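## Task

Take the yellow sponge off the desk and place it in the vacant shelf spot whose lot number, printed on the shelf edge directly beneath it, is 227. Every other object must stay on its own shelf, table or counter. The robot must not topple or finish leaning, or the task fails. The sponge only counts if it stays there without the robot holding it.

## Robot and tools

ROBOT. A Hello Robot Stretch 3 with a single arm. It has a two-wheeled base (0.33 m long, 0.34 m wide) that can drive straight or spin in place but never slide sideways. A lift carries the arm up and down a mast, and the arm telescopes out toward the robot's RIGHT side. To move the gripper forward or back, you drive the base. Spins pivot about a point midway between the wheels, 0.05 m behind the front edge. With the arm pulled in and the wrist folded, a spin sweeps a circle of radius 0.28 m; an unfolded, level wrist reaches beyond it. Loose objects may occasionally get nudged by an outside disturbance.

FRAMES. Base frame: origin on the floor between the drive wheels, x forward, y left, z up. hand_pose is reported in it, at the point where closed fingertips meet. Odometry frame is the base frame at scene start; heading is positive to the left, -3.142 to 3.142.

execute_actions. Argument "actions": a list run in order (an empty list only returns the current state and pictures). Each action is {"robot": ..., "steps": n, "until": ...}. steps is 1 to 450 control steps at 30 per second (default 1); {"steps": n} alone just waits. Inside "robot":
- "base": exactly one key. {"translate_m": d} drives d metres straight, an offset from where the base stands when the command begins; forward positive, |d| at most 1. {"rotate_rad": d} spins by d radians, an offset; left (counter-clockwise seen from above) positive, |d| at most 3.2.
- "joints": absolute targets by name; unnamed joints keep their goals. lift_m 0 to 1.1 (arm height); arm_m 0 to 0.52 (extension); wrist_yaw_rad -1.345 to 4.42 (0 along the arm, positive swings toward the front, 3.0 folds over the base); wrist_pitch_rad -1.57 to 0.451 (0 level, negative tips fingers down); wrist_roll_rad -2.911 to 2.911 (0 fingers side by side); gripper_m -0.089 to 0.179 (larger is wider; the real fingertip gap is 0.007 m smaller near closed, 0.025 m smaller wide open, zero below 0.007); head_pan_rad -3.953 to 1.73 (0 forward, positive left, -1.57 looks along the arm); head_tilt_rad -1.53 to 0.419 (negative looks down).
- "contact_limits": {"arm_m": e}, effort percent 1 to 100 at which that arm motion halts; smaller is gentler, too small stops at once. It applies until arm_m's next command.
- A list of up to 8 such commands, plus {"pause_s": s} (max 15), runs them one after another. Each starts only after the previous ended "done" (for base or gripper also "off_target"); otherwise the rest is dropped.
- {"stop": true} brakes everything and clears the queue.
Motions run on between calls and while you think. A new command acts immediately, replacing goals it names and discarding the remainder of an older queue. An invalid number rejects the whole call.

"until" ends an action early. {"robot": {"status": "ended"}} with steps 450 waits until nothing moves and no queue runs. Other fields take comparisons such as {"lift_m": [">", 0.3]} or a status word or ["!=", "moving"]; {"any": {"status": "ended"}} fires when the first motion or queue ends.

zoom_image: {"camera": "head_camera"|"nav_camera"|"wrist_camera", "region": [x0, y0, x1, y1]} in pixels of that camera's last image, top-left origin, at most 504x504. Useful for reading lot numbers.

finished_scene: {"scene": 1 or 2}. Irreversible; it reports success and gives the next task. Call it only once all motion has ended and the item rests unheld.

RESULTS. base_status shows progress in brackets (travelled of goal, from wheel counts). joint_goals, joint_status, measured_speeds (per second), and refusals/queue/queue_left appear. Status words: moving, done, off_target (stuck short, may still push), contact_stop (arm or lift hit something and went slack), time_out, stopped, not_commanded, torque_fault (wrist servo off ~10 s, limp, refuses goals). Lines beginning refused:, dropped:, replaced: explain rejected or cut-off commands, counting from 0. robot.on_its_own appears when a goal was changed by the robot, a joint is slack or off, a motor at rest shows unusual effort, or base_tilt has drifted 3 degrees or more. motor_effort is percent per motor with a peak in brackets; readings are noisy and biased. lidar_m: 12 distances, 30-degree sectors starting straight ahead and going counter-clockwise (4th left, 7th behind, 10th right), in a plane 0.17 m up. wrist_depth_mm and head_depth_mm: 7x7 median depths. Each call returns one picture per camera: head_camera, nav_camera (both on the head), wrist_camera (on the gripper).

SPEED. Full base speed (0.30 m/s, 1.9 rad/s) only when stowed: lift_m under 0.30, arm_m under 0.03, wrist_yaw_rad over 2.54; else 0.10 m/s and 0.63 rad/s.

GRIPPER. Grip by commanding a value below the object's width; release by opening at least 0.02 past where fingertips touched. Neither the reading nor "done" proves a hold; check images. Over-squeezing may let things slip.

AVOID. Fold or unfold the wrist only with lift_m 0.32 to 0.95, wrist_pitch_rad -0.4, roll near 0; once folded lift may go to 0.25. With yaw below -0.4 keep pitch at -0.5 or lower. Pushing against something rigid with the gripper higher than about 0.45 m, pushing again after a contact_stop, or driving while the gripper holds or presses on something fixed can tip the robot; snagging furniture, especially reversing, can too. If base_tilt leans, undo the last move in small steps, free the gripper, and if still tipped lower lift_m to about 0.2. Don't knock other items off, drop, slam or push hard.

Each tool is called after "Emit:" as name([rows], argument=value, ...), one row to a line, values as JSON.

## Session

Emit:
execute_actions(actions=[])

Scene clock: 0.00 s.
robot.base_odometry: x=+0.000 y=+0.000 heading=+0.000 (m, m, rad; robot's odometry frame)
robot.turned_by_wheels: +0.000 (rad since the last result)
robot.turned_by_imu: +0.000 (rad since the last result)
robot.base_tilt: forward=+0.0 right=-1.7 (deg)
robot.lidar_m: 0.86 1.83 2.17 1.75 1.20 0.94 2.04 2.14 1.12 0.74 0.68 0.69
robot.head_depth_mm: 758 759 761 765 767 770 772 / 852 854 859 858 862 866 869 / 1567 971 978 987 987 988 995 / 1790 1133 1144 1146 1146 1157 1167 / 1782 1474 1367 1376 1383 1389 1397 / 1774 2471 1703 1729 1723 1744 1764 / 1765 2462 2118 2131 2144 2110 2056
robot.base_status: not_commanded
robot.joint_positions: lift_m=+0.388 arm_m=+0.000 wrist_yaw_rad=+3.042 wrist_pitch_rad=-0.419 wrist_roll_rad=+0.008 gripper_m=+0.037 head_pan_rad=-0.015 head_tilt_rad=-0.005
robot.joint_goals: lift_m=+0.388 arm_m=+0.000 wrist_yaw_rad=+3.042 wrist_pitch_rad=-0.419 wrist_roll_rad=+0.008 gripper_m=+0.037 head_pan_rad=-0.015 head_tilt_rad=-0.005
robot.joint_status: lift_m=not_commanded arm_m=not_commanded wrist_yaw_rad=not_commanded wrist_pitch_rad=not_commanded wrist_roll_rad=not_commanded gripper_m=not_commanded head_pan_rad=not_commanded head_tilt_rad=not_commanded
robot.measured_speeds: translate_m=+0.000 rotate_rad=+0.000 lift_m=+0.000 arm_m=+0.000 wrist_yaw_rad=+0.000 wrist_pitch_rad=+0.000 wrist_roll_rad=+0.000 head_pan_rad=+0.000 head_tilt_rad=+0.000
robot: refusals=0 queue=idle queue_left=0
robot.motor_effort: left_wheel=+0 right_wheel=+0 lift_m=+39 arm_m=+0 wrist_yaw_rad=+0 wrist_pitch_rad=+4 wrist_roll_rad=+0 gripper_m=+0 head_pan_rad=+0 head_tilt_rad=+3 (%)
robot.hand_pose: x=+0.0010 y=+0.0777 z=+0.4002 quat_wxyz=(+0.182, +0.700, +0.112, +0.681) (m; robot's base frame)
robot.wrist_depth_mm: - - - - - - - / - - - - - - - / - - - - - - - / 936 937 918 936 940 926 915 / 753 762 783 745 759 735 752 / 640 641 - 632 644 630 631 / 551 547 - 574 535 551 544
pictures: head_camera (sideways: a quarter turn clockwise sets it upright), nav_camera (sideways: a quarter turn counterclockwise sets it upright), wrist_camera
Images, in order (width x height): head_camera 896x504, nav_camera 672x504, wrist_camera 644x364.

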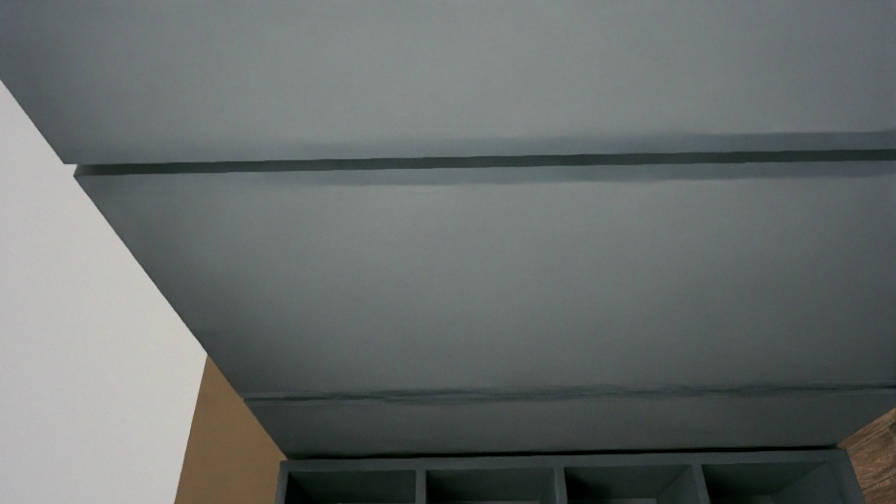

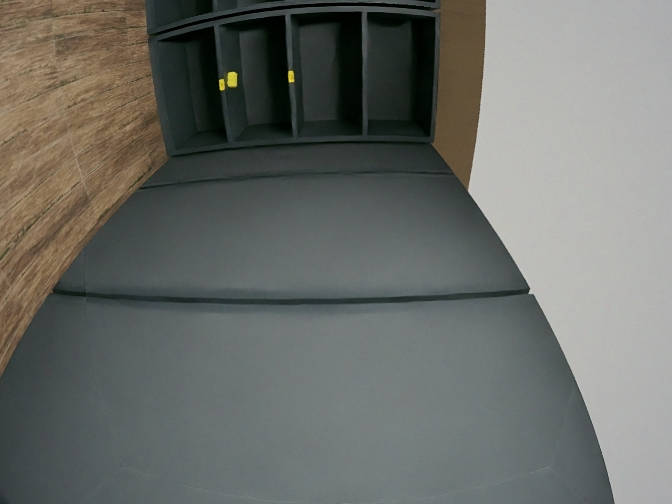

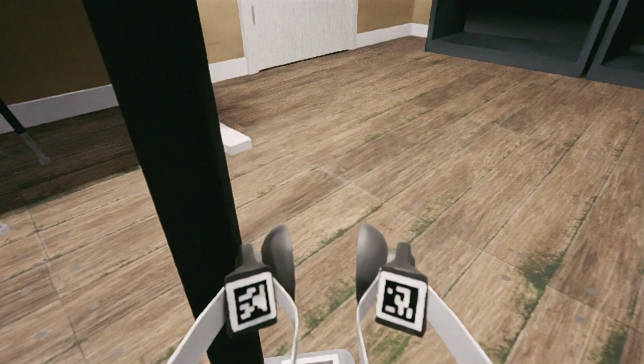

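Emit:
execute_actions([
  {"robot":{"joints":{"head_pan_rad":0.85,"head_tilt_rad":-0.3}},"steps":450,"until":{"robot":{"status":"ended"}}},
])

Emit:
execute_actions([
  {"robot":{"joints":{"head_pan_rad":1.7,"head_tilt_rad":-0.5}},"steps":450,"until":{"robot":{"status":"ended"}}},
])

Emit:
execute_actions([
  {"robot":{"joints":{"head_pan_rad":-3.6,"head_tilt_rad":-0.5}},"steps":450,"until":{"robot":{"status":"ended"}}},
])

Scene clock: 6.07 s.
robot.base_odometry: x=+0.000 y=+0.000 heading=+0.000 (m, m, rad; robot's odometry frame)
robot.turned_by_wheels: +0.000 (rad since the last result)
robot.turned_by_imu: +0.000 (rad since the last result)
robot.base_tilt: forward=+0.0 right=-1.7 (deg)
robot.lidar_m: 0.86 1.83 2.18 1.75 1.21 0.94 2.04 2.14 1.12 0.74 0.68 0.69
robot.head_depth_mm: 2109 2245 2339 2444 2485 1900 1466 / 2154 2288 2417 2531 2497 1907 1472 / 2189 2103 2218 2402 2375 1905 1482 / 2262 2408 2542 2671 2538 1923 1485 / 2347 2476 2637 2722 2577 1931 1490 / 2397 2372 2417 2574 2581 1942 1497 / 2487 2597 2719 2770 2632 1962 1507
robot.base_status: not_commanded
robot.joint_positions: lift_m=+0.388 arm_m=+0.000 wrist_yaw_rad=+3.042 wrist_pitch_rad=-0.419 wrist_roll_rad=+0.008 gripper_m=+0.037 head_pan_rad=+0.843 head_tilt_rad=-0.296
robot.joint_goals: lift_m=+0.388 arm_m=+0.000 wrist_yaw_rad=+3.042 wrist_pitch_rad=-0.419 wrist_roll_rad=+0.008 gripper_m=+0.037 head_pan_rad=+0.850 head_tilt_rad=-0.300
robot.joint_status: lift_m=not_commanded arm_m=not_commanded wrist_yaw_rad=not_commanded wrist_pitch_rad=not_commanded wrist_roll_rad=not_commanded gripper_m=not_commanded head_pan_rad=done head_tilt_rad=done
robot.measured_speeds: translate_m=+0.000 rotate_rad=+0.000 lift_m=+0.000 arm_m=+0.000 wrist_yaw_rad=+0.000 wrist_pitch_rad=+0.000 wrist_roll_rad=+0.000 head_pan_rad=+0.000 head_tilt_rad=+0.000
robot: refusals=0 queue=done queue_left=0
robot.motor_effort: left_wheel=+0(0) right_wheel=+1(0) lift_m=+38(39) arm_m=+0(0) wrist_yaw_rad=+0(1) wrist_pitch_rad=+3(3) wrist_roll_rad=+0(0) gripper_m=+0(0) head_pan_rad=+3(31) head_tilt_rad=-2(29) (%)
robot.hand_pose: x=+0.0010 y=+0.0777 z=+0.4002 quat_wxyz=(+0.182, +0.700, +0.112, +0.681) (m; robot's base frame)
robot.wrist_depth_mm: - - - - - - - / - - - - - - - / - - - - - - - / 948 937 950 951 919 916 937 / 755 755 787 764 744 750 744 / 639 637 - 634 638 630 620 / 555 551 - 560 534 539 545
pictures: head_camera (sideways: a quarter turn clockwise sets it upright), nav_camera (sideways: a quarter turn counterclockwise sets it upright), wrist_camera
camera_calibration (this result's frames):
head_camera: T_world_to_cam=[[-0.212002, -0.192263, -0.95817, 1.26719], [-0.770217, 0.636349, 0.0427288, -0.0480726], [0.601516, 0.747057, -0.282991, 0.317121], [0, 0, 0, 1]] pos_world=[0.0408681, 0.0373172, 1.30598]
nav_camera: T_world_to_cam=[[0.2068, 0.241158, 0.948197, -1.19899], [0.752686, -0.658371, 0.0032861, 0.0417717], [0.625058, 0.713015, -0.317667, 0.366821], [0, 0, 0, 1]] pos_world=[-0.0127747, 0.0550978, 1.25327]
wrist_camera: T_world_to_cam=[[0.993626, -0.112685, -0.00303803, 0.0114851], [-0.0627879, -0.530862, -0.845129, 0.419492], [0.0936206, 0.839933, -0.534554, 0.312609], [0, 0, 0, 1]] pos_world=[-0.0143396, -0.0385841, 0.521666]
Images, in order (width x height): head_camera 896x504, nav_camera 672x504, wrist_camera 644x364.

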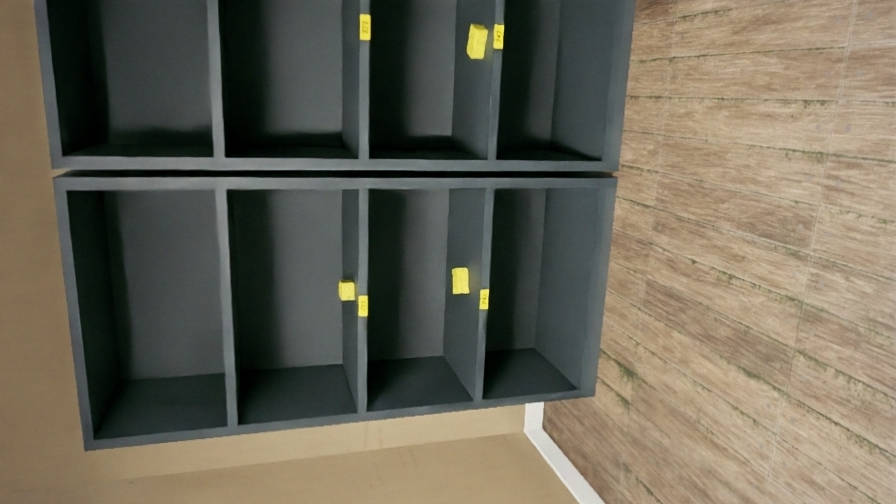

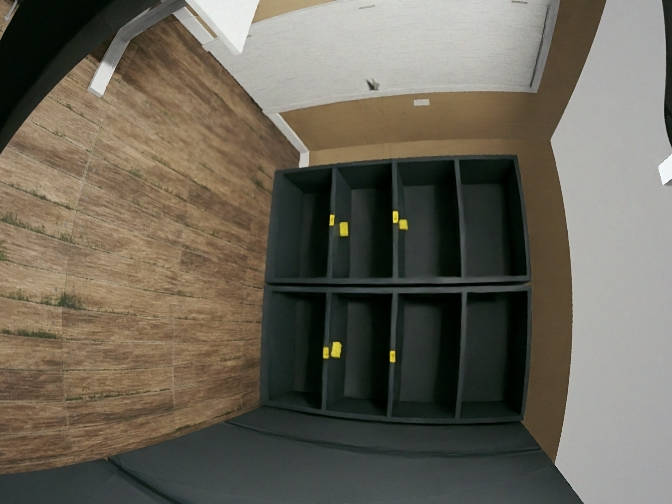

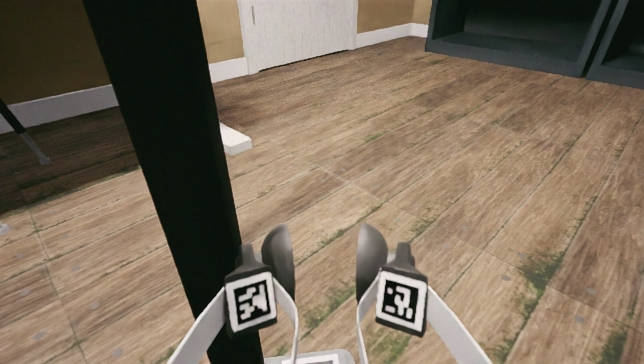

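Scene clock: 7.10 s.
robot.base_odometry: x=+0.000 y=+0.000 heading=+0.000 (m, m, rad; robot's odometry frame)
robot.turned_by_wheels: +0.000 (rad since the last result)
robot.turned_by_imu: +0.000 (rad since the last result)
robot.base_tilt: forward=+0.0 right=-1.8 (deg)
robot.lidar_m: 0.86 1.83 2.17 1.75 1.20 0.94 2.04 2.14 1.13 0.74 0.68 0.69
robot.head_depth_mm: 1759 1952 2169 2409 1945 1536 1256 / 1659 1822 2004 2249 1972 1537 1264 / 1568 1730 1892 2039 1975 1553 1272 / 1512 1635 1785 1240 1941 1529 1278 / 1437 1551 1669 1245 1574 1577 1286 / 1372 1475 1595 1333 - - - / 1319 - - - - - -
robot.base_status: not_commanded
robot.joint_positions: lift_m=+0.388 arm_m=+0.000 wrist_yaw_rad=+3.042 wrist_pitch_rad=-0.419 wrist_roll_rad=+0.008 gripper_m=+0.037 head_pan_rad=+1.693 head_tilt_rad=-0.493
robot.joint_goals: lift_m=+0.388 arm_m=+0.000 wrist_yaw_rad=+3.042 wrist_pitch_rad=-0.419 wrist_roll_rad=+0.008 gripper_m=+0.037 head_pan_rad=+1.700 head_tilt_rad=-0.500
robot.joint_status: lift_m=not_commanded arm_m=not_commanded wrist_yaw_rad=not_commanded wrist_pitch_rad=not_commanded wrist_roll_rad=not_commanded gripper_m=not_commanded head_pan_rad=done head_tilt_rad=done
robot.measured_speeds: translate_m=+0.000 rotate_rad=+0.000 lift_m=+0.000 arm_m=+0.000 wrist_yaw_rad=+0.000 wrist_pitch_rad=+0.000 wrist_roll_rad=+0.000 head_pan_rad=+0.000 head_tilt_rad=+0.000
robot: refusals=0 queue=done queue_left=0
robot.motor_effort: left_wheel=+0(0) right_wheel=+1(0) lift_m=+39(39) arm_m=+0(0) wrist_yaw_rad=-1(1) wrist_pitch_rad=+3(3) wrist_roll_rad=+0(0) gripper_m=+0(0) head_pan_rad=+3(32) head_tilt_rad=-4(24) (%)
robot.hand_pose: x=+0.0010 y=+0.0777 z=+0.4002 quat_wxyz=(+0.182, +0.700, +0.112, +0.681) (m; robot's base frame)
robot.wrist_depth_mm: - - - - - - - / - - - - - - - / - - - - - - - / 951 965 945 941 912 914 940 / 759 764 782 757 750 749 760 / 643 635 - 621 644 639 635 / 555 548 - 560 542 552 549
pictures: head_camera (sideways: a quarter turn clockwise sets it upright), nav_camera (sideways: a quarter turn counterclockwise sets it upright), wrist_camera
camera_calibration (this result's frames):
head_camera: T_world_to_cam=[[0.0267302, -0.467315, -0.883687, 1.16853], [-0.987516, -0.149623, 0.0492532, -0.0552292], [-0.155236, 0.871338, -0.46548, 0.559221], [0, 0, 0, 1]] pos_world=[0.00103666, 0.0505374, 1.29564]
nav_camera: T_world_to_cam=[[-0.0665813, 0.493096, 0.867423, -1.09193], [0.991325, 0.131424, 0.00138233, 0.0427951], [-0.113319, 0.859991, -0.497569, 0.605432], [0, 0, 0, 1]] pos_world=[-0.0465192, 0.0121354, 1.24835]
Images, in order (width x height): head_camera 896x504, nav_camera 672x504, wrist_camera 644x364.

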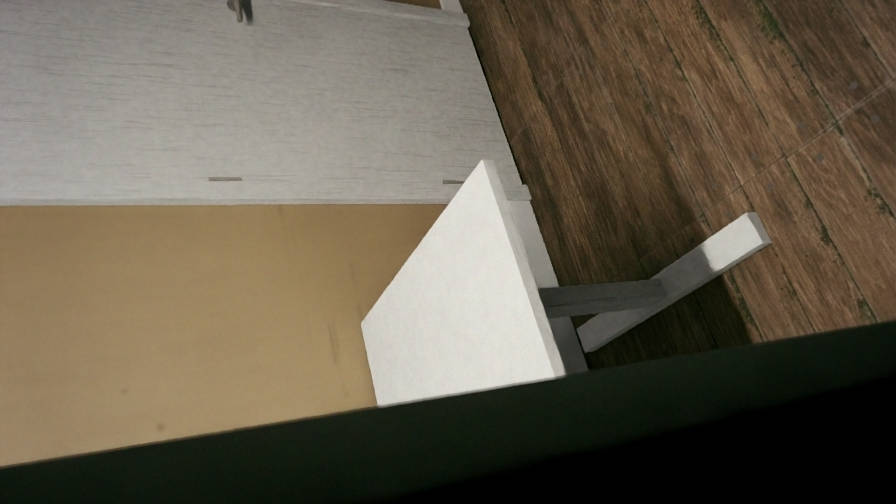

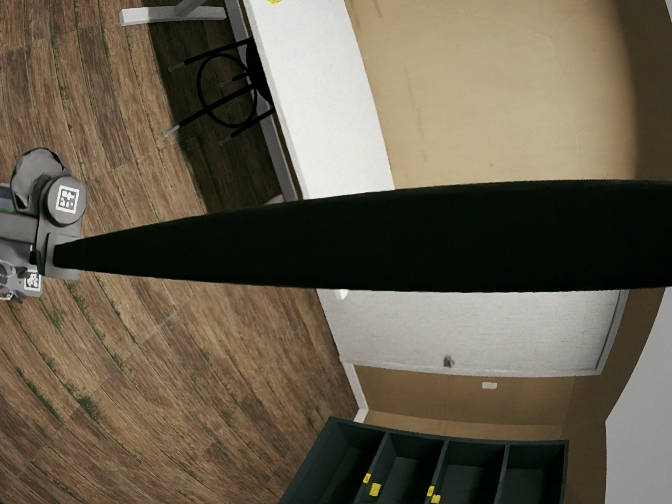

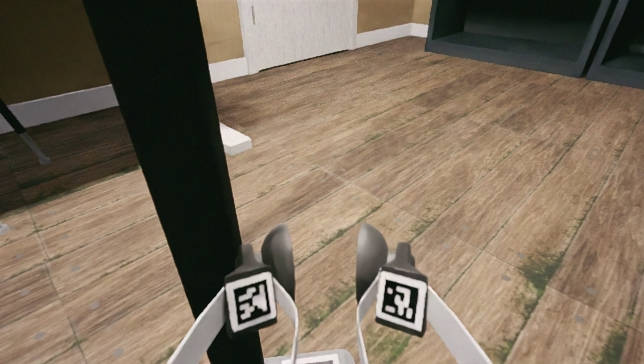

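Scene clock: 10.13 s.
robot.base_odometry: x=+0.000 y=+0.000 heading=+0.000 (m, m, rad; robot's odometry frame)
robot.turned_by_wheels: +0.000 (rad since the last result)
robot.turned_by_imu: +0.000 (rad since the last result)
robot.base_tilt: forward=+0.1 right=-1.7 (deg)
robot.lidar_m: 0.86 1.82 2.17 1.75 1.21 0.94 2.03 2.14 1.12 0.74 0.68 0.69
robot.head_depth_mm: 1315 1417 1530 1205 1136 1485 1260 / 1377 1492 1603 1210 1220 1498 1265 / 1452 1580 1693 1217 1837 1536 1275 / 1534 1680 1795 1238 1790 1562 1277 / 1628 1781 1983 1313 2003 1551 1281 / 1727 1908 2124 2287 2027 1577 1291 / 1837 2044 2300 2556 2029 1578 1290
robot.base_status: not_commanded
robot.joint_positions: lift_m=+0.388 arm_m=+0.000 wrist_yaw_rad=+3.042 wrist_pitch_rad=-0.419 wrist_roll_rad=+0.008 gripper_m=+0.037 head_pan_rad=-3.593 head_tilt_rad=-0.494
robot.joint_goals: lift_m=+0.388 arm_m=+0.000 wrist_yaw_rad=+3.042 wrist_pitch_rad=-0.419 wrist_roll_rad=+0.008 gripper_m=+0.037 head_pan_rad=-3.600 head_tilt_rad=-0.500
robot.joint_status: lift_m=not_commanded arm_m=not_commanded wrist_yaw_rad=not_commanded wrist_pitch_rad=not_commanded wrist_roll_rad=not_commanded gripper_m=not_commanded head_pan_rad=done head_tilt_rad=done
robot.measured_speeds: translate_m=+0.000 rotate_rad=+0.000 lift_m=+0.000 arm_m=+0.000 wrist_yaw_rad=+0.000 wrist_pitch_rad=+0.000 wrist_roll_rad=+0.000 head_pan_rad=+0.000 head_tilt_rad=+0.000
robot: refusals=0 queue=done queue_left=0
robot.motor_effort: left_wheel=+0(0) right_wheel=+0(0) lift_m=+39(39) arm_m=+0(0) wrist_yaw_rad=+0(1) wrist_pitch_rad=+4(3) wrist_roll_rad=+0(0) gripper_m=+0(0) head_pan_rad=-1(32) head_tilt_rad=-3(4) (%)
robot.hand_pose: x=+0.0010 y=+0.0777 z=+0.4002 quat_wxyz=(+0.182, +0.700, +0.112, +0.681) (m; robot's base frame)
robot.wrist_depth_mm: - - - - - - - / - - - - - - - / - - - - - - - / 945 924 907 923 921 926 921 / 772 752 785 763 758 755 748 / 651 634 - 640 651 627 622 / 547 549 - 561 535 549 542
pictures: head_camera (sideways: a quarter turn clockwise sets it upright), nav_camera (sideways: a quarter turn counterclockwise sets it upright), wrist_camera
camera_calibration (this result's frames):
head_camera: T_world_to_cam=[[0.4074, -0.231082, -0.883531, 1.166], [-0.409803, -0.910843, 0.0492627, -0.0587655], [-0.816141, 0.342004, -0.465775, 0.563636], [0, 0, 0, 1]] pos_world=[-0.0391055, 0.0231498, 1.29562]
nav_camera: T_world_to_cam=[[-0.450667, 0.211577, 0.867257, -1.08937], [0.427145, 0.904182, 0.00137904, 0.0462409], [-0.783867, 0.371066, -0.497859, 0.609899], [0, 0, 0, 1]] pos_world=[-0.032614, -0.0376379, 1.24834]
wrist_camera: T_world_to_cam=[[0.993626, -0.112685, -0.00303789, 0.0114851], [-0.0627878, -0.530862, -0.845129, 0.419492], [0.0936206, 0.839933, -0.534554, 0.312609], [0, 0, 0, 1]] pos_world=[-0.0143396, -0.0385841, 0.521666]
Images, in order (width x height): head_camera 896x504, nav_camera 672x504, wrist_camera 644x364.

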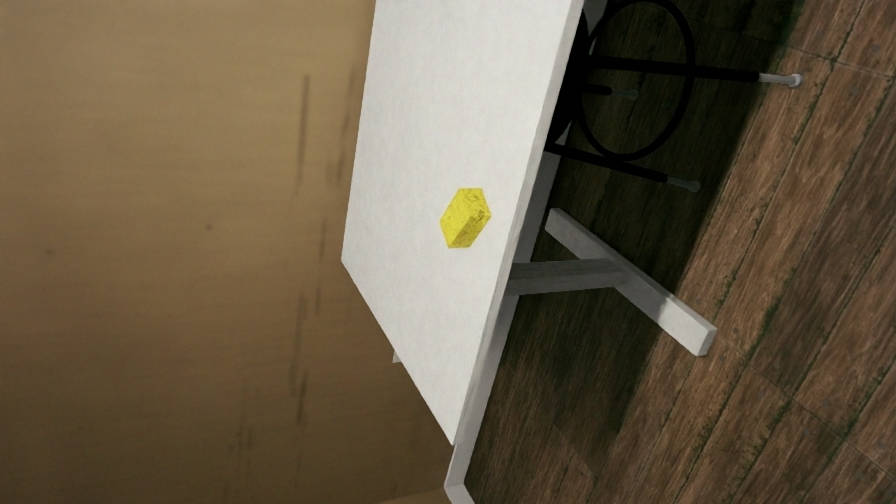

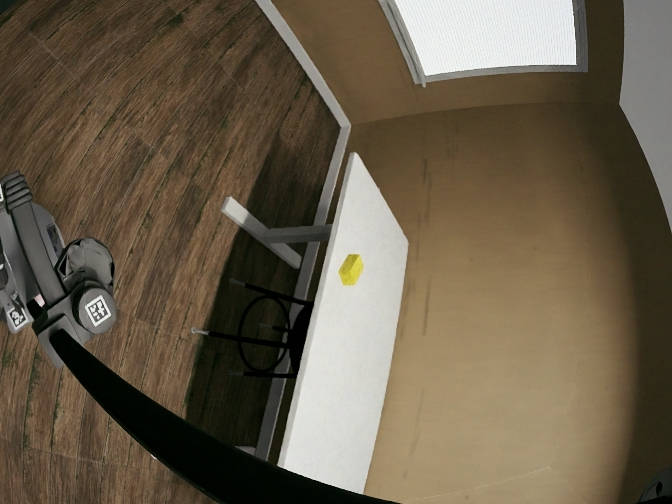

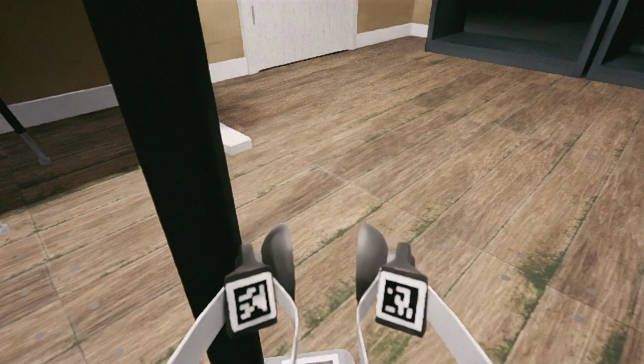

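Emit:
execute_actions([
  {"robot":[{"joints":{"lift_m":0.28,"head_pan_rad":0.45,"head_tilt_rad":-0.2},"base":{"rotate_rad":0.17}},{"base":{"translate_m":-0.578}}],"steps":450,"until":{"robot":{"status":"ended"}}},
])

Emit:
zoom_image(camera="head_camera", region=[350,100,600,400])

Emit:
execute_actions([
  {"robot":[{"joints":{"head_pan_rad":0.9,"head_tilt_rad":-0.4},"base":{"rotate_rad":-2.69}},{"joints":{"lift_m":0.9}}],"steps":450,"until":{"robot":{"lift_m":[">",0.5]}}},
])

Emit:
execute_actions([
  {"robot":[{"joints":{"head_pan_rad":-1.57,"head_tilt_rad":-0.8,"lift_m":0.92}},{"joints":{"wrist_yaw_rad":0,"gripper_m":0.17}}],"steps":450,"until":{"robot":{"status":"ended"}}},
])

Scene clock: 40.13 s.
robot.base_odometry: x=-0.570 y=-0.098 heading=+0.170 (m, m, rad; robot's odometry frame)
robot.turned_by_wheels: +0.170 (rad since the last result)
robot.turned_by_imu: +0.167 (rad since the last result)
robot.base_tilt: forward=+0.1 right=-1.8 (deg)
robot.lidar_m: 1.41 2.66 1.30 0.75 0.91 0.92 1.67 1.63 1.71 0.97 0.95 1.00
robot.head_depth_mm: 2752 2804 2645 2674 2754 2127 1601 / 2745 2824 2999 3040 2966 2145 1607 / 2786 2838 2960 3055 3016 2159 1618 / 2767 2840 2945 3091 3035 2173 1623 / 2731 2834 2980 3082 3076 2172 1623 / 2710 2848 3005 3088 2945 2188 1638 / 2686 2838 2957 3118 3101 2204 1643
robot.base_status: done (translate_m -0.5780 of -0.5780)
robot.joint_positions: lift_m=+0.280 arm_m=+0.000 wrist_yaw_rad=+3.042 wrist_pitch_rad=-0.420 wrist_roll_rad=+0.008 gripper_m=+0.037 head_pan_rad=+0.443 head_tilt_rad=-0.210
robot.joint_goals: lift_m=+0.280 arm_m=+0.000 wrist_yaw_rad=+3.042 wrist_pitch_rad=-0.420 wrist_roll_rad=+0.008 gripper_m=+0.037 head_pan_rad=+0.450 head_tilt_rad=-0.200
robot.joint_status: lift_m=done arm_m=not_commanded wrist_yaw_rad=not_commanded wrist_pitch_rad=not_commanded wrist_roll_rad=not_commanded gripper_m=not_commanded head_pan_rad=done head_tilt_rad=done
robot.measured_speeds: translate_m=+0.000 rotate_rad=+0.000 lift_m=+0.000 arm_m=+0.000 wrist_yaw_rad=+0.000 wrist_pitch_rad=+0.000 wrist_roll_rad=+0.000 head_pan_rad=+0.000 head_tilt_rad=+0.000
robot: refusals=0 queue=done queue_left=0
robot.motor_effort: left_wheel=-2(9) right_wheel=+3(7) lift_m=+28(40) arm_m=+0(0) wrist_yaw_rad=-1(1) wrist_pitch_rad=+3(3) wrist_roll_rad=+0(0) gripper_m=+0(0) head_pan_rad=+3(32) head_tilt_rad=+7(34) (%)
robot.hand_pose: x=+0.0010 y=+0.0776 z=+0.2927 quat_wxyz=(+0.182, +0.700, +0.112, +0.681) (m; robot's base frame)
robot.wrist_depth_mm: - - - - - - - / - - - - - - - / 956 973 968 986 961 957 945 / 750 733 734 740 722 732 733 / 602 610 628 602 598 597 593 / 500 508 - 521 507 505 503 / 451 - - - 423 434 434
pictures: head_camera (sideways: a quarter turn clockwise sets it upright), nav_camera (sideways: a quarter turn counterclockwise sets it upright), wrist_camera
camera_calibration (this result's frames):
head_camera: T_world_to_cam=[[-0.195067, -0.0590151, -0.979013, 1.29433], [-0.465119, 0.884373, 0.0393641, -0.0455577], [0.863489, 0.463036, -0.199961, 0.207453], [0, 0, 0, 1]] pos_world=[0.0521579, 0.0206168, 1.31044]
nav_camera: T_world_to_cam=[[0.20996, 0.106396, 0.971904, -1.22998], [0.436937, -0.899483, 0.00407649, 0.0426684], [0.874645, 0.423804, -0.235344, 0.258153], [0, 0, 0, 1]] pos_world=[0.0138107, 0.0598375, 1.256]
wrist_camera: T_world_to_cam=[[0.993626, -0.112685, -0.00303688, 0.0111579], [-0.0627938, -0.530924, -0.84509, 0.328564], [0.0936165, 0.839894, -0.534616, 0.255133], [0, 0, 0, 1]] pos_world=[-0.0143396, -0.0385849, 0.414098]
Images, in order (width x height): head_camera 896x504, nav_camera 672x504, wrist_camera 644x364.

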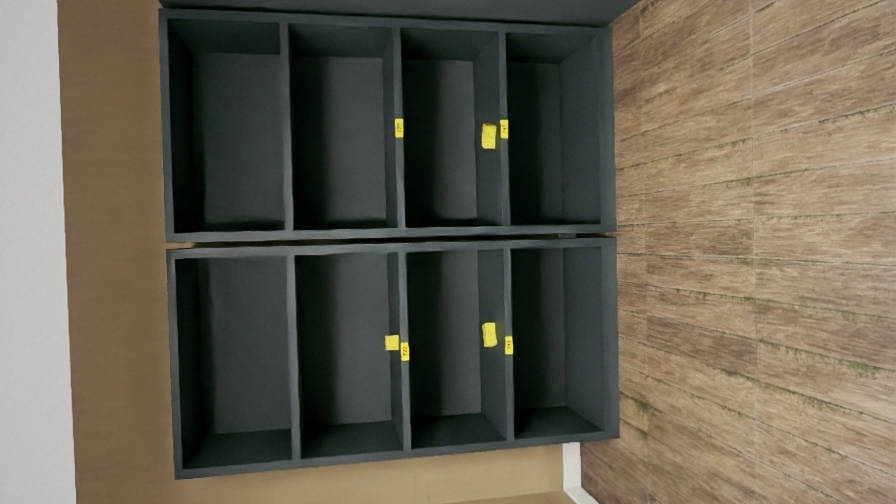

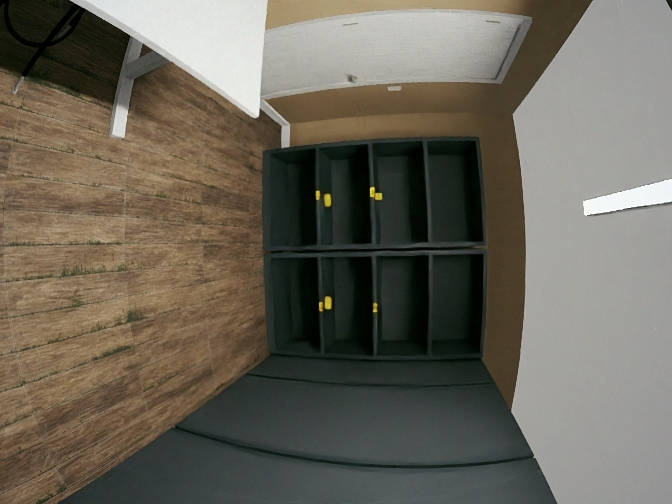

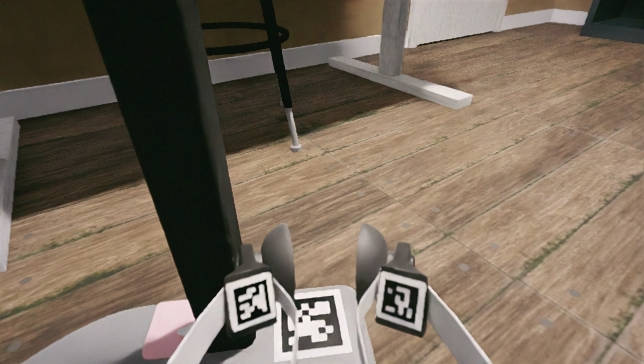

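Region (350, 100, 600, 400) of head_camera's 896x504 image, scaled by 1.680, with more detail than that image has.

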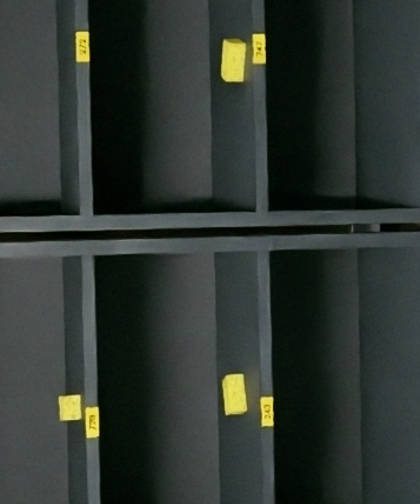

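Scene clock: 45.20 s.
robot.base_odometry: x=-0.570 y=-0.098 heading=-2.520 (m, m, rad; robot's odometry frame)
robot.turned_by_wheels: -2.690 (rad since the last result)
robot.turned_by_imu: -2.649 (rad since the last result)
robot.base_tilt: forward=+0.1 right=-1.7 (deg)
robot.lidar_m: 1.63 1.68 0.99 0.95 0.98 1.32 2.65 1.30 0.75 0.79 0.91 1.70
robot.head_depth_mm: 1616 1711 1806 1923 2027 1684 1350 / 1779 1901 2020 2177 2187 1688 1352 / 1988 2141 2284 2464 2271 1697 1359 / 2238 2428 2623 2829 2280 1709 1374 / 948 992 1046 1117 1205 1300 1337 / 863 917 970 1036 1105 1188 1266 / 809 853 901 956 1018 1083 1167
robot.base_status: done (rotate_rad -2.6898 of -2.6900)
robot.joint_positions: lift_m=+0.503 arm_m=+0.001 wrist_yaw_rad=+3.042 wrist_pitch_rad=-0.420 wrist_roll_rad=+0.008 gripper_m=+0.037 head_pan_rad=+0.893 head_tilt_rad=-0.396
robot.joint_goals: lift_m=+0.900 arm_m=+0.001 wrist_yaw_rad=+3.042 wrist_pitch_rad=-0.420 wrist_roll_rad=+0.008 gripper_m=+0.037 head_pan_rad=+0.900 head_tilt_rad=-0.400
robot.joint_status: lift_m=moving arm_m=not_commanded wrist_yaw_rad=not_commanded wrist_pitch_rad=not_commanded wrist_roll_rad=not_commanded gripper_m=not_commanded head_pan_rad=done head_tilt_rad=done
robot.measured_speeds: translate_m=+0.000 rotate_rad=+0.000 lift_m=+0.110 arm_m=+0.000 wrist_yaw_rad=+0.000 wrist_pitch_rad=+0.000 wrist_roll_rad=+0.000 head_pan_rad=+0.000 head_tilt_rad=+0.000
robot: refusals=0 queue=running queue_left=0
robot.motor_effort: left_wheel=+3(10) right_wheel=-3(7) lift_m=+50(50) arm_m=+0(1) wrist_yaw_rad=+0(0) wrist_pitch_rad=+3(3) wrist_roll_rad=+0(0) gripper_m=+0(0) head_pan_rad=+3(24) head_tilt_rad=-2(23) (%)
robot.hand_pose: x=+0.0010 y=+0.0776 z=+0.5148 quat_wxyz=(+0.182, +0.700, +0.112, +0.681) (m; robot's base frame)
robot.wrist_depth_mm: 836 - 868 938 954 - - / 883 - 954 987 - - - / 937 957 - - - - - / - - - - - - - / 939 935 952 918 914 917 895 / 780 785 - 764 794 771 773 / 673 675 - 666 649 671 665
pictures: head_camera (sideways: a quarter turn clockwise sets it upright), nav_camera (sideways: a quarter turn counterclockwise sets it upright), wrist_camera
camera_calibration (this result's frames):
head_camera: T_world_to_cam=[[-0.261067, -0.275887, -0.925057, 1.22426], [-0.798362, 0.6004, 0.0462496, -0.0524788], [0.542644, 0.750604, -0.377002, 0.439829], [0, 0, 0, 1]] pos_world=[0.0390464, 0.0391282, 1.30075]
nav_camera: T_world_to_cam=[[0.252694, 0.323558, 0.911842, -1.15182], [0.784919, -0.619594, 0.0023359, 0.0428125], [0.565727, 0.715132, -0.410535, 0.488039], [0, 0, 0, 1]] pos_world=[-0.0186436, 0.0501941, 1.25053]
wrist_camera: T_world_to_cam=[[0.993626, -0.112685, -0.0030359, 0.0118277], [-0.0627968, -0.530959, -0.845068, 0.516278], [0.0936144, 0.839872, -0.534651, 0.373959], [0, 0, 0, 1]] pos_world=[-0.0143397, -0.0386224, 0.636263]
Images, in order (width x height): head_camera 896x504, nav_camera 672x504, wrist_camera 644x364.

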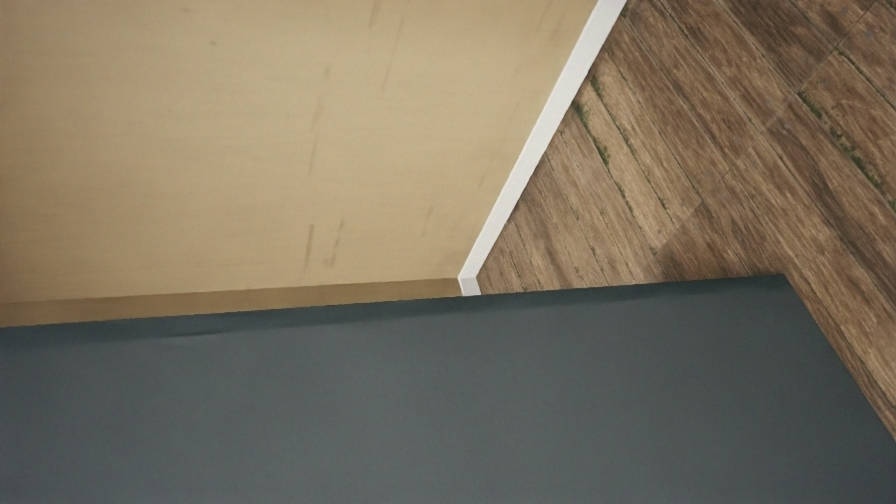

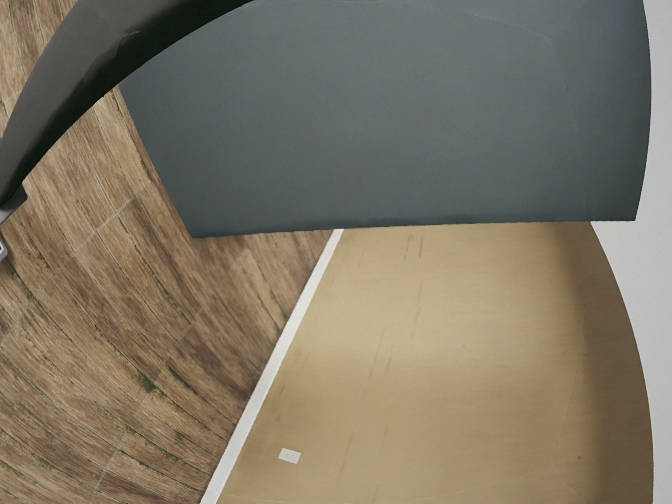

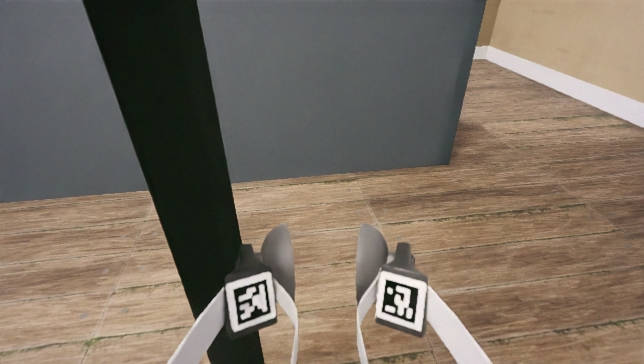

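Scene clock: 52.00 s.
robot.base_odometry: x=-0.570 y=-0.098 heading=-2.520 (m, m, rad; robot's odometry frame)
robot.turned_by_wheels: +0.000 (rad since the last result)
robot.turned_by_imu: +0.000 (rad since the last result)
robot.base_tilt: forward=+0.0 right=-1.8 (deg)
robot.lidar_m: 1.63 1.68 0.99 0.95 0.98 1.32 2.66 1.30 0.75 0.79 0.91 1.70
robot.head_depth_mm: 1130 1237 975 804 - - - / 1127 1238 988 824 - - 1071 / 1133 1246 997 782 - - 1094 / 1136 1248 1005 801 1504 1282 1116 / 1133 1252 1015 817 1444 1284 1124 / 1138 1266 1024 813 1526 1297 1127 / 1138 1308 1121 820 1538 1314 1136
robot.base_status: done (rotate_rad -2.6898 of -2.6900)
robot.joint_positions: lift_m=+0.920 arm_m=+0.001 wrist_yaw_rad=+0.003 wrist_pitch_rad=-0.420 wrist_roll_rad=+0.008 gripper_m=+0.170 head_pan_rad=-1.563 head_tilt_rad=-0.790
robot.joint_goals: lift_m=+0.920 arm_m=+0.001 wrist_yaw_rad=+0.000 wrist_pitch_rad=-0.420 wrist_roll_rad=+0.008 gripper_m=+0.170 head_pan_rad=-1.570 head_tilt_rad=-0.800
robot.joint_status: lift_m=done arm_m=not_commanded wrist_yaw_rad=done wrist_pitch_rad=not_commanded wrist_roll_rad=not_commanded gripper_m=done head_pan_rad=done head_tilt_rad=done
robot.measured_speeds: translate_m=+0.000 rotate_rad=+0.000 lift_m=+0.000 arm_m=+0.000 wrist_yaw_rad=+0.000 wrist_pitch_rad=+0.000 wrist_roll_rad=+0.000 head_pan_rad=+0.000 head_tilt_rad=+0.000
robot: refusals=0 queue=done queue_left=0
robot.motor_effort: left_wheel=+3(2) right_wheel=-3(3) lift_m=+49(52) arm_m=-1(0) wrist_yaw_rad=-3(6) wrist_pitch_rad=+4(4) wrist_roll_rad=+0(0) gripper_m=+0(84) head_pan_rad=-3(31) head_tilt_rad=-6(36) (%)
robot.hand_pose: x=-0.0208 y=-0.3697 z=+0.9320 quat_wxyz=(+0.689, +0.148, -0.694, -0.147) (m; robot's base frame)
robot.wrist_depth_mm: 952 964 980 - - - - / - - - - - - - / - 779 779 775 778 785 765 / - 600 602 598 593 591 590 / 490 490 481 467 479 480 481 / 422 431 431 436 - - - / - - - - - - -
pictures: head_camera (sideways: a quarter turn clockwise sets it upright), nav_camera (sideways: a quarter turn counterclockwise sets it upright), wrist_camera
camera_calibration (this result's frames):
head_camera: T_world_to_cam=[[0.024753, 0.705188, -0.708589, 0.940274], [0.998252, 0.0206199, 0.0553926, -0.0753149], [0.0536732, -0.708721, -0.703444, 0.867522], [0, 0, 0, 1]] pos_world=[0.00534598, -0.0466854, 1.28069]
nav_camera: T_world_to_cam=[[0.0118568, -0.729255, 0.684139, -0.85349], [-0.999842, -0.0177133, -0.00155322, 0.058763], [0.0132511, -0.684013, -0.72935, 0.906175], [0, 0, 0, 1]] pos_world=[0.0568656, -0.00153624, 1.24492]
wrist_camera: T_world_to_cam=[[-0.999943, 0.0102652, -0.0030366, -0.0116499], [0.00805434, 0.534599, -0.845068, 1.02533], [-0.0070514, -0.845044, -0.534651, 0.349697], [0, 0, 0, 1]] pos_world=[-0.0174417, -0.252513, 1.05341]
Images, in order (width x height): head_camera 896x504, nav_camera 672x504, wrist_camera 644x364.

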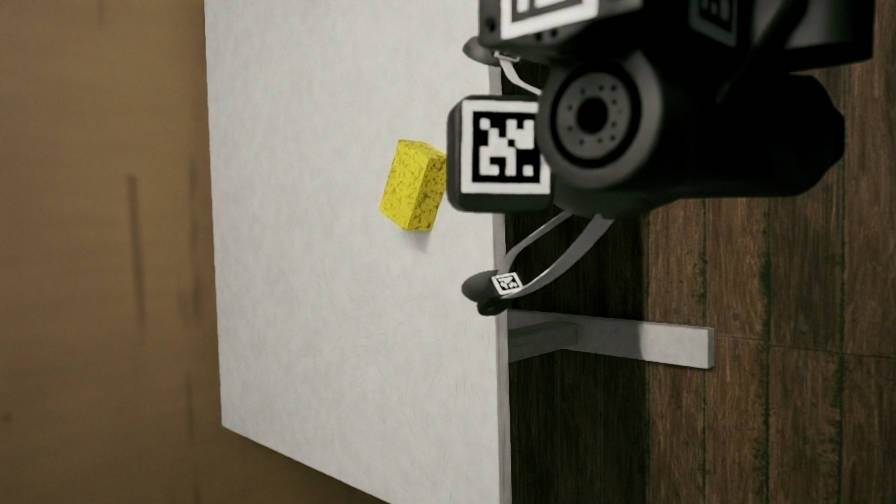

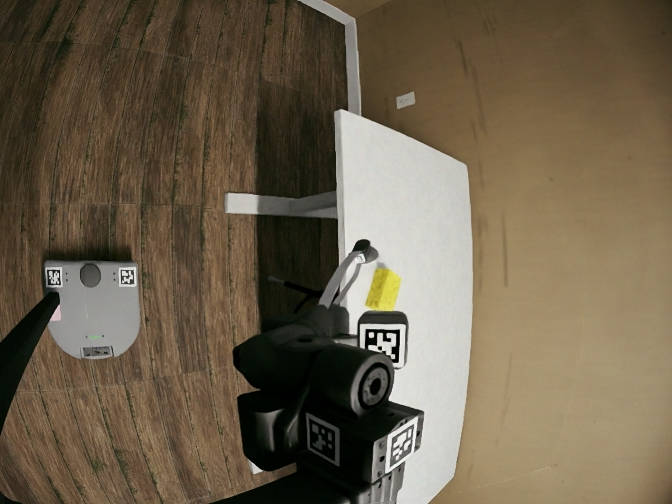

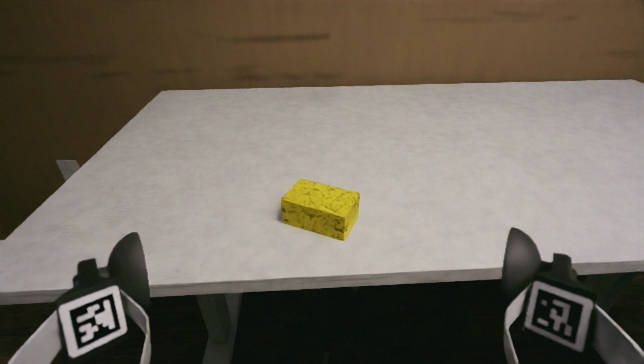

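Emit:
execute_actions([
  {"robot":{"base":{"translate_m":0.06},"joints":{"lift_m":0.83,"wrist_yaw_rad":-0.32,"gripper_m":0.179,"arm_m":0.25}},"steps":450,"until":{"robot":{"status":"ended"}}},
])

Scene clock: 61.83 s.
robot.base_odometry: x=-0.619 y=-0.133 heading=-2.520 (m, m, rad; robot's odometry frame)
robot.turned_by_wheels: +0.000 (rad since the last result)
robot.turned_by_imu: -0.001 (rad since the last result)
robot.base_tilt: forward=+0.2 right=-1.7 (deg)
robot.lidar_m: 1.57 1.61 1.00 0.95 0.98 1.32 2.72 1.34 0.78 0.80 0.90 1.64
robot.head_depth_mm: 1121 1238 1050 - 1442 1245 1105 / 1125 1244 1068 - 1458 1275 1104 / 1130 1242 1072 - 1492 1277 1112 / 1130 1241 1005 799 1504 1280 1119 / 1134 1250 1015 807 1451 1273 1129 / 1134 1275 1029 814 1526 1304 1131 / 1138 1297 1489 820 1533 1309 1136
robot.base_status: done (translate_m +0.0600 of +0.0600)
robot.joint_positions: lift_m=+0.830 arm_m=+0.250 wrist_yaw_rad=-0.318 wrist_pitch_rad=-0.420 wrist_roll_rad=+0.008 gripper_m=+0.179 head_pan_rad=-1.563 head_tilt_rad=-0.790
robot.joint_goals: lift_m=+0.830 arm_m=+0.250 wrist_yaw_rad=-0.320 wrist_pitch_rad=-0.420 wrist_roll_rad=+0.008 gripper_m=+0.179 head_pan_rad=-1.570 head_tilt_rad=-0.800
robot.joint_status: lift_m=done arm_m=done wrist_yaw_rad=done wrist_pitch_rad=not_commanded wrist_roll_rad=not_commanded gripper_m=done head_pan_rad=done head_tilt_rad=done
robot.measured_speeds: translate_m=+0.000 rotate_rad=+0.000 lift_m=+0.000 arm_m=+0.000 wrist_yaw_rad=+0.000 wrist_pitch_rad=+0.000 wrist_roll_rad=+0.000 head_pan_rad=+0.000 head_tilt_rad=+0.000
robot: refusals=0 queue=done queue_left=0
robot.motor_effort: left_wheel=+2(7) right_wheel=-3(3) lift_m=+27(47) arm_m=+5(1) wrist_yaw_rad=-2(3) wrist_pitch_rad=+4(4) wrist_roll_rad=+1(0) gripper_m=+0(50) head_pan_rad=-3(2) head_tilt_rad=-6(6) (%)
robot.hand_pose: x=-0.0916 y=-0.6076 z=+0.8427 quat_wxyz=(+0.657, +0.035, -0.708, -0.255) (m; robot's base frame)
robot.wrist_depth_mm: 641 696 746 817 929 - - / 688 734 770 794 821 801 800 / 570 573 571 564 569 559 559 / 437 434 434 434 432 433 430 / 353 354 352 353 350 357 348 / 306 299 258 239 295 294 295 / - 256 225 215 254 253 -
pictures: head_camera (sideways: a quarter turn clockwise sets it upright), nav_camera (sideways: a quarter turn counterclockwise sets it upright), wrist_camera
camera_calibration (this result's frames):
head_camera: T_world_to_cam=[[0.0249192, 0.705212, -0.708559, 0.940234], [0.998257, 0.0203819, 0.0553931, -0.0753156], [0.0535057, -0.708704, -0.703474, 0.867563], [0, 0, 0, 1]] pos_world=[0.00533496, -0.0466843, 1.28069]
nav_camera: T_world_to_cam=[[0.0116849, -0.729287, 0.684108, -0.853449], [-0.999846, -0.0174773, -0.00155364, 0.0587636], [0.0130894, -0.683985, -0.729379, 0.906213], [0, 0, 0, 1]] pos_world=[0.0568652, -0.00154581, 1.24492]
wrist_camera: T_world_to_cam=[[-0.945586, 0.325357, -0.00303556, 0.116149], [0.176399, 0.504785, -0.84503, 1.07486], [-0.273404, -0.799584, -0.534711, 0.103702], [0, 0, 0, 1]] pos_world=[-0.0514239, -0.497446, 0.964095]
Images, in order (width x height): head_camera 896x504, nav_camera 672x504, wrist_camera 644x364.

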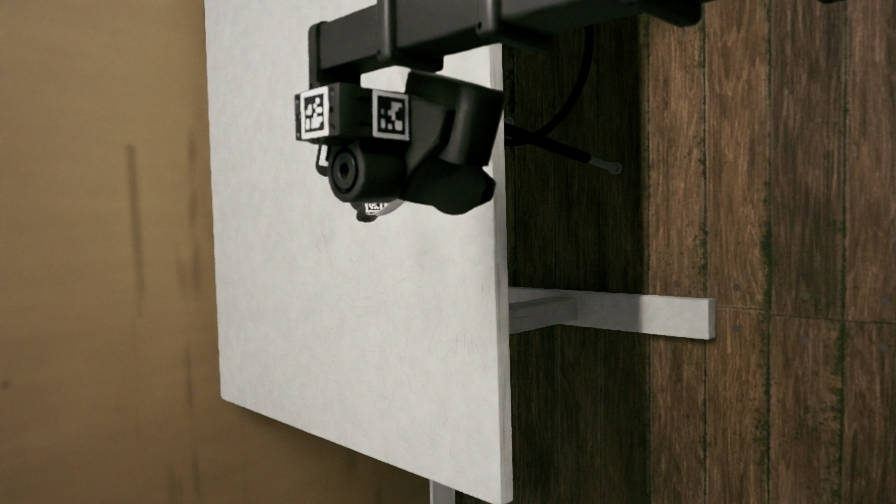

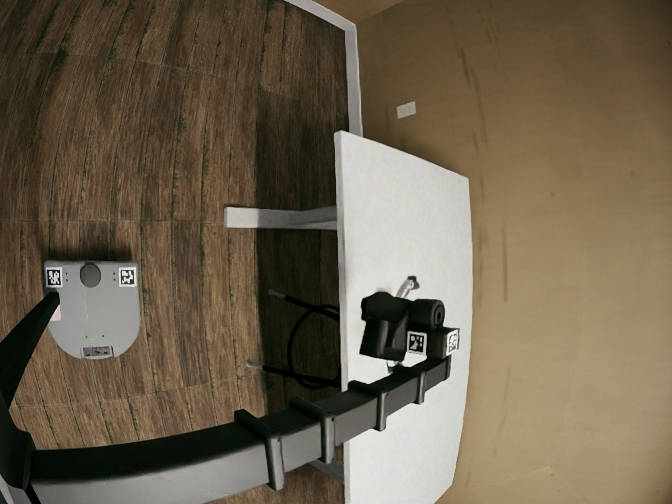

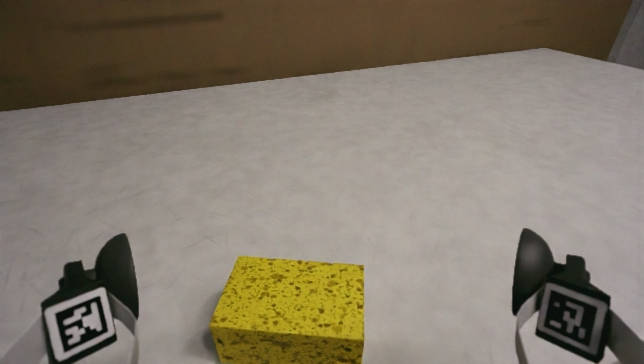

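Emit:
execute_actions([
  {"robot":[{"joints":{"arm_m":0.302}},{"joints":{"lift_m":0.748}}],"steps":450,"until":{"robot":{"status":"ended"}}},
])

Scene clock: 71.60 s.
robot.base_odometry: x=-0.619 y=-0.133 heading=-2.520 (m, m, rad; robot's odometry frame)
robot.turned_by_wheels: +0.000 (rad since the last result)
robot.turned_by_imu: +0.000 (rad since the last result)
robot.base_tilt: forward=+0.2 right=-1.7 (deg)
robot.lidar_m: 1.57 1.62 1.00 0.95 0.98 1.32 2.72 1.34 0.77 0.80 0.90 1.64
robot.head_depth_mm: 1126 1243 978 806 - 1264 1111 / 1124 1238 1021 - 1445 1269 1110 / 1126 1247 1000 - 1494 1281 1114 / 1132 1247 1005 799 1500 1282 1123 / 1135 1251 1018 806 1447 1266 1129 / 1134 1276 1029 813 1531 1299 1132 / 1138 1298 1499 818 1534 1312 1136
robot.base_status: done (translate_m +0.0600 of +0.0600)
robot.joint_positions: lift_m=+0.748 arm_m=+0.302 wrist_yaw_rad=-0.318 wrist_pitch_rad=-0.420 wrist_roll_rad=+0.008 gripper_m=+0.179 head_pan_rad=-1.563 head_tilt_rad=-0.790
robot.joint_goals: lift_m=+0.748 arm_m=+0.302 wrist_yaw_rad=-0.320 wrist_pitch_rad=-0.420 wrist_roll_rad=+0.008 gripper_m=+0.179 head_pan_rad=-1.570 head_tilt_rad=-0.800
robot.joint_status: lift_m=done arm_m=done wrist_yaw_rad=done wrist_pitch_rad=not_commanded wrist_roll_rad=not_commanded gripper_m=done head_pan_rad=done head_tilt_rad=done
robot.measured_speeds: translate_m=+0.000 rotate_rad=+0.000 lift_m=+0.000 arm_m=+0.000 wrist_yaw_rad=+0.000 wrist_pitch_rad=+0.000 wrist_roll_rad=+0.000 head_pan_rad=+0.000 head_tilt_rad=+0.000
robot: refusals=0 queue=done queue_left=0
robot.motor_effort: left_wheel=+2(2) right_wheel=-3(3) lift_m=+27(28) arm_m=+5(9) wrist_yaw_rad=-3(2) wrist_pitch_rad=+4(3) wrist_roll_rad=+0(0) gripper_m=+0(0) head_pan_rad=-1(2) head_tilt_rad=-5(6) (%)
robot.hand_pose: x=-0.0916 y=-0.6596 z=+0.7606 quat_wxyz=(+0.657, +0.035, -0.708, -0.255) (m; robot's base frame)
robot.wrist_depth_mm: 606 658 711 767 854 902 - / 540 538 542 533 528 528 524 / 378 374 374 373 371 369 372 / 289 287 287 285 285 286 285 / 233 233 173 165 223 235 230 / 204 196 139 139 144 194 194 / - 168 135 129 127 167 -
pictures: head_camera (sideways: a quarter turn clockwise sets it upright), nav_camera (sideways: a quarter turn counterclockwise sets it upright), wrist_camera
camera_calibration (this result's frames):
head_camera: T_world_to_cam=[[0.0249192, 0.705212, -0.708559, 0.940234], [0.998257, 0.0203819, 0.0553931, -0.0753156], [0.0535057, -0.708704, -0.703474, 0.867563], [0, 0, 0, 1]] pos_world=[0.00533496, -0.0466843, 1.28069]
nav_camera: T_world_to_cam=[[0.0116849, -0.729287, 0.684108, -0.853449], [-0.999846, -0.0174773, -0.00155364, 0.0587636], [0.0130894, -0.683985, -0.729379, 0.906213], [0, 0, 0, 1]] pos_world=[0.0568652, -0.00154581, 1.24492]
wrist_camera: T_world_to_cam=[[-0.945586, 0.325358, -0.00303559, 0.132819], [0.176399, 0.504785, -0.84503, 1.03182], [-0.273405, -0.799584, -0.534711, 0.0182727], [0, 0, 0, 1]] pos_world=[-0.051424, -0.549449, 0.88209]
Images, in order (width x height): head_camera 896x504, nav_camera 672x504, wrist_camera 644x364.

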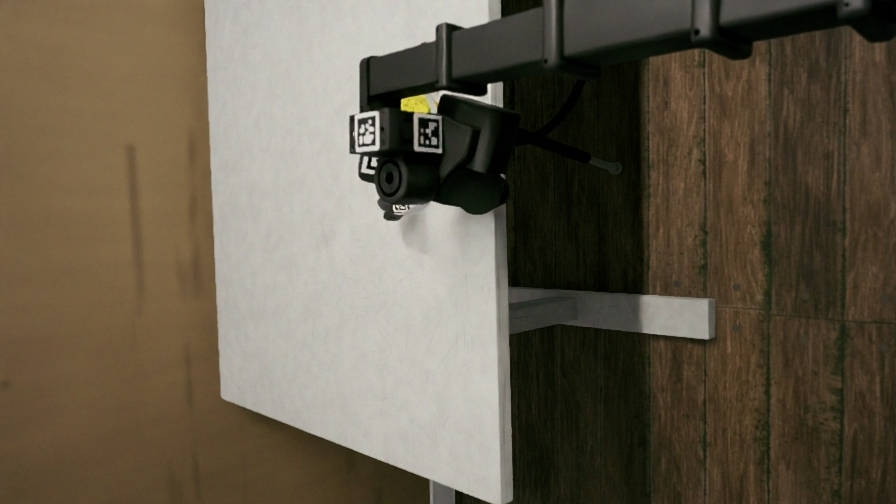

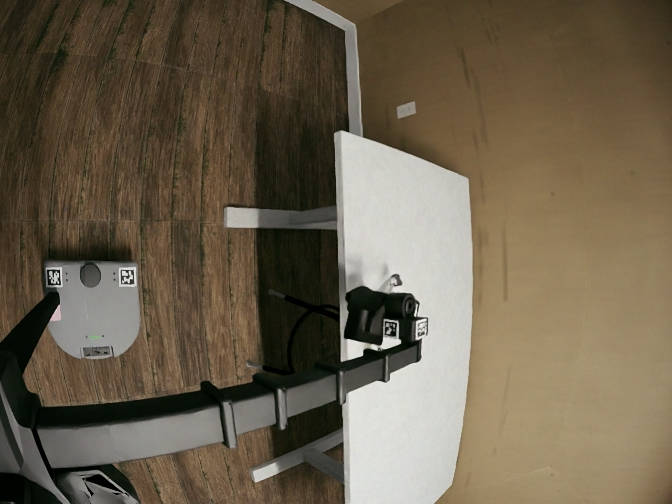

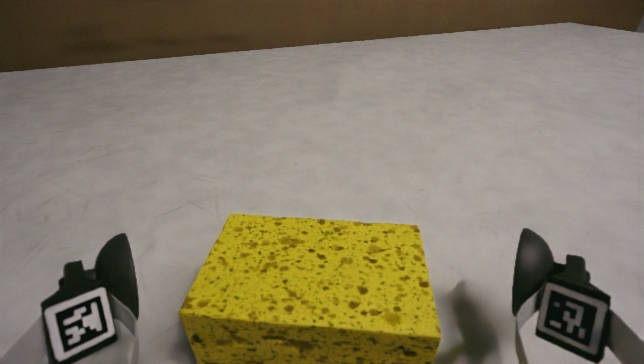

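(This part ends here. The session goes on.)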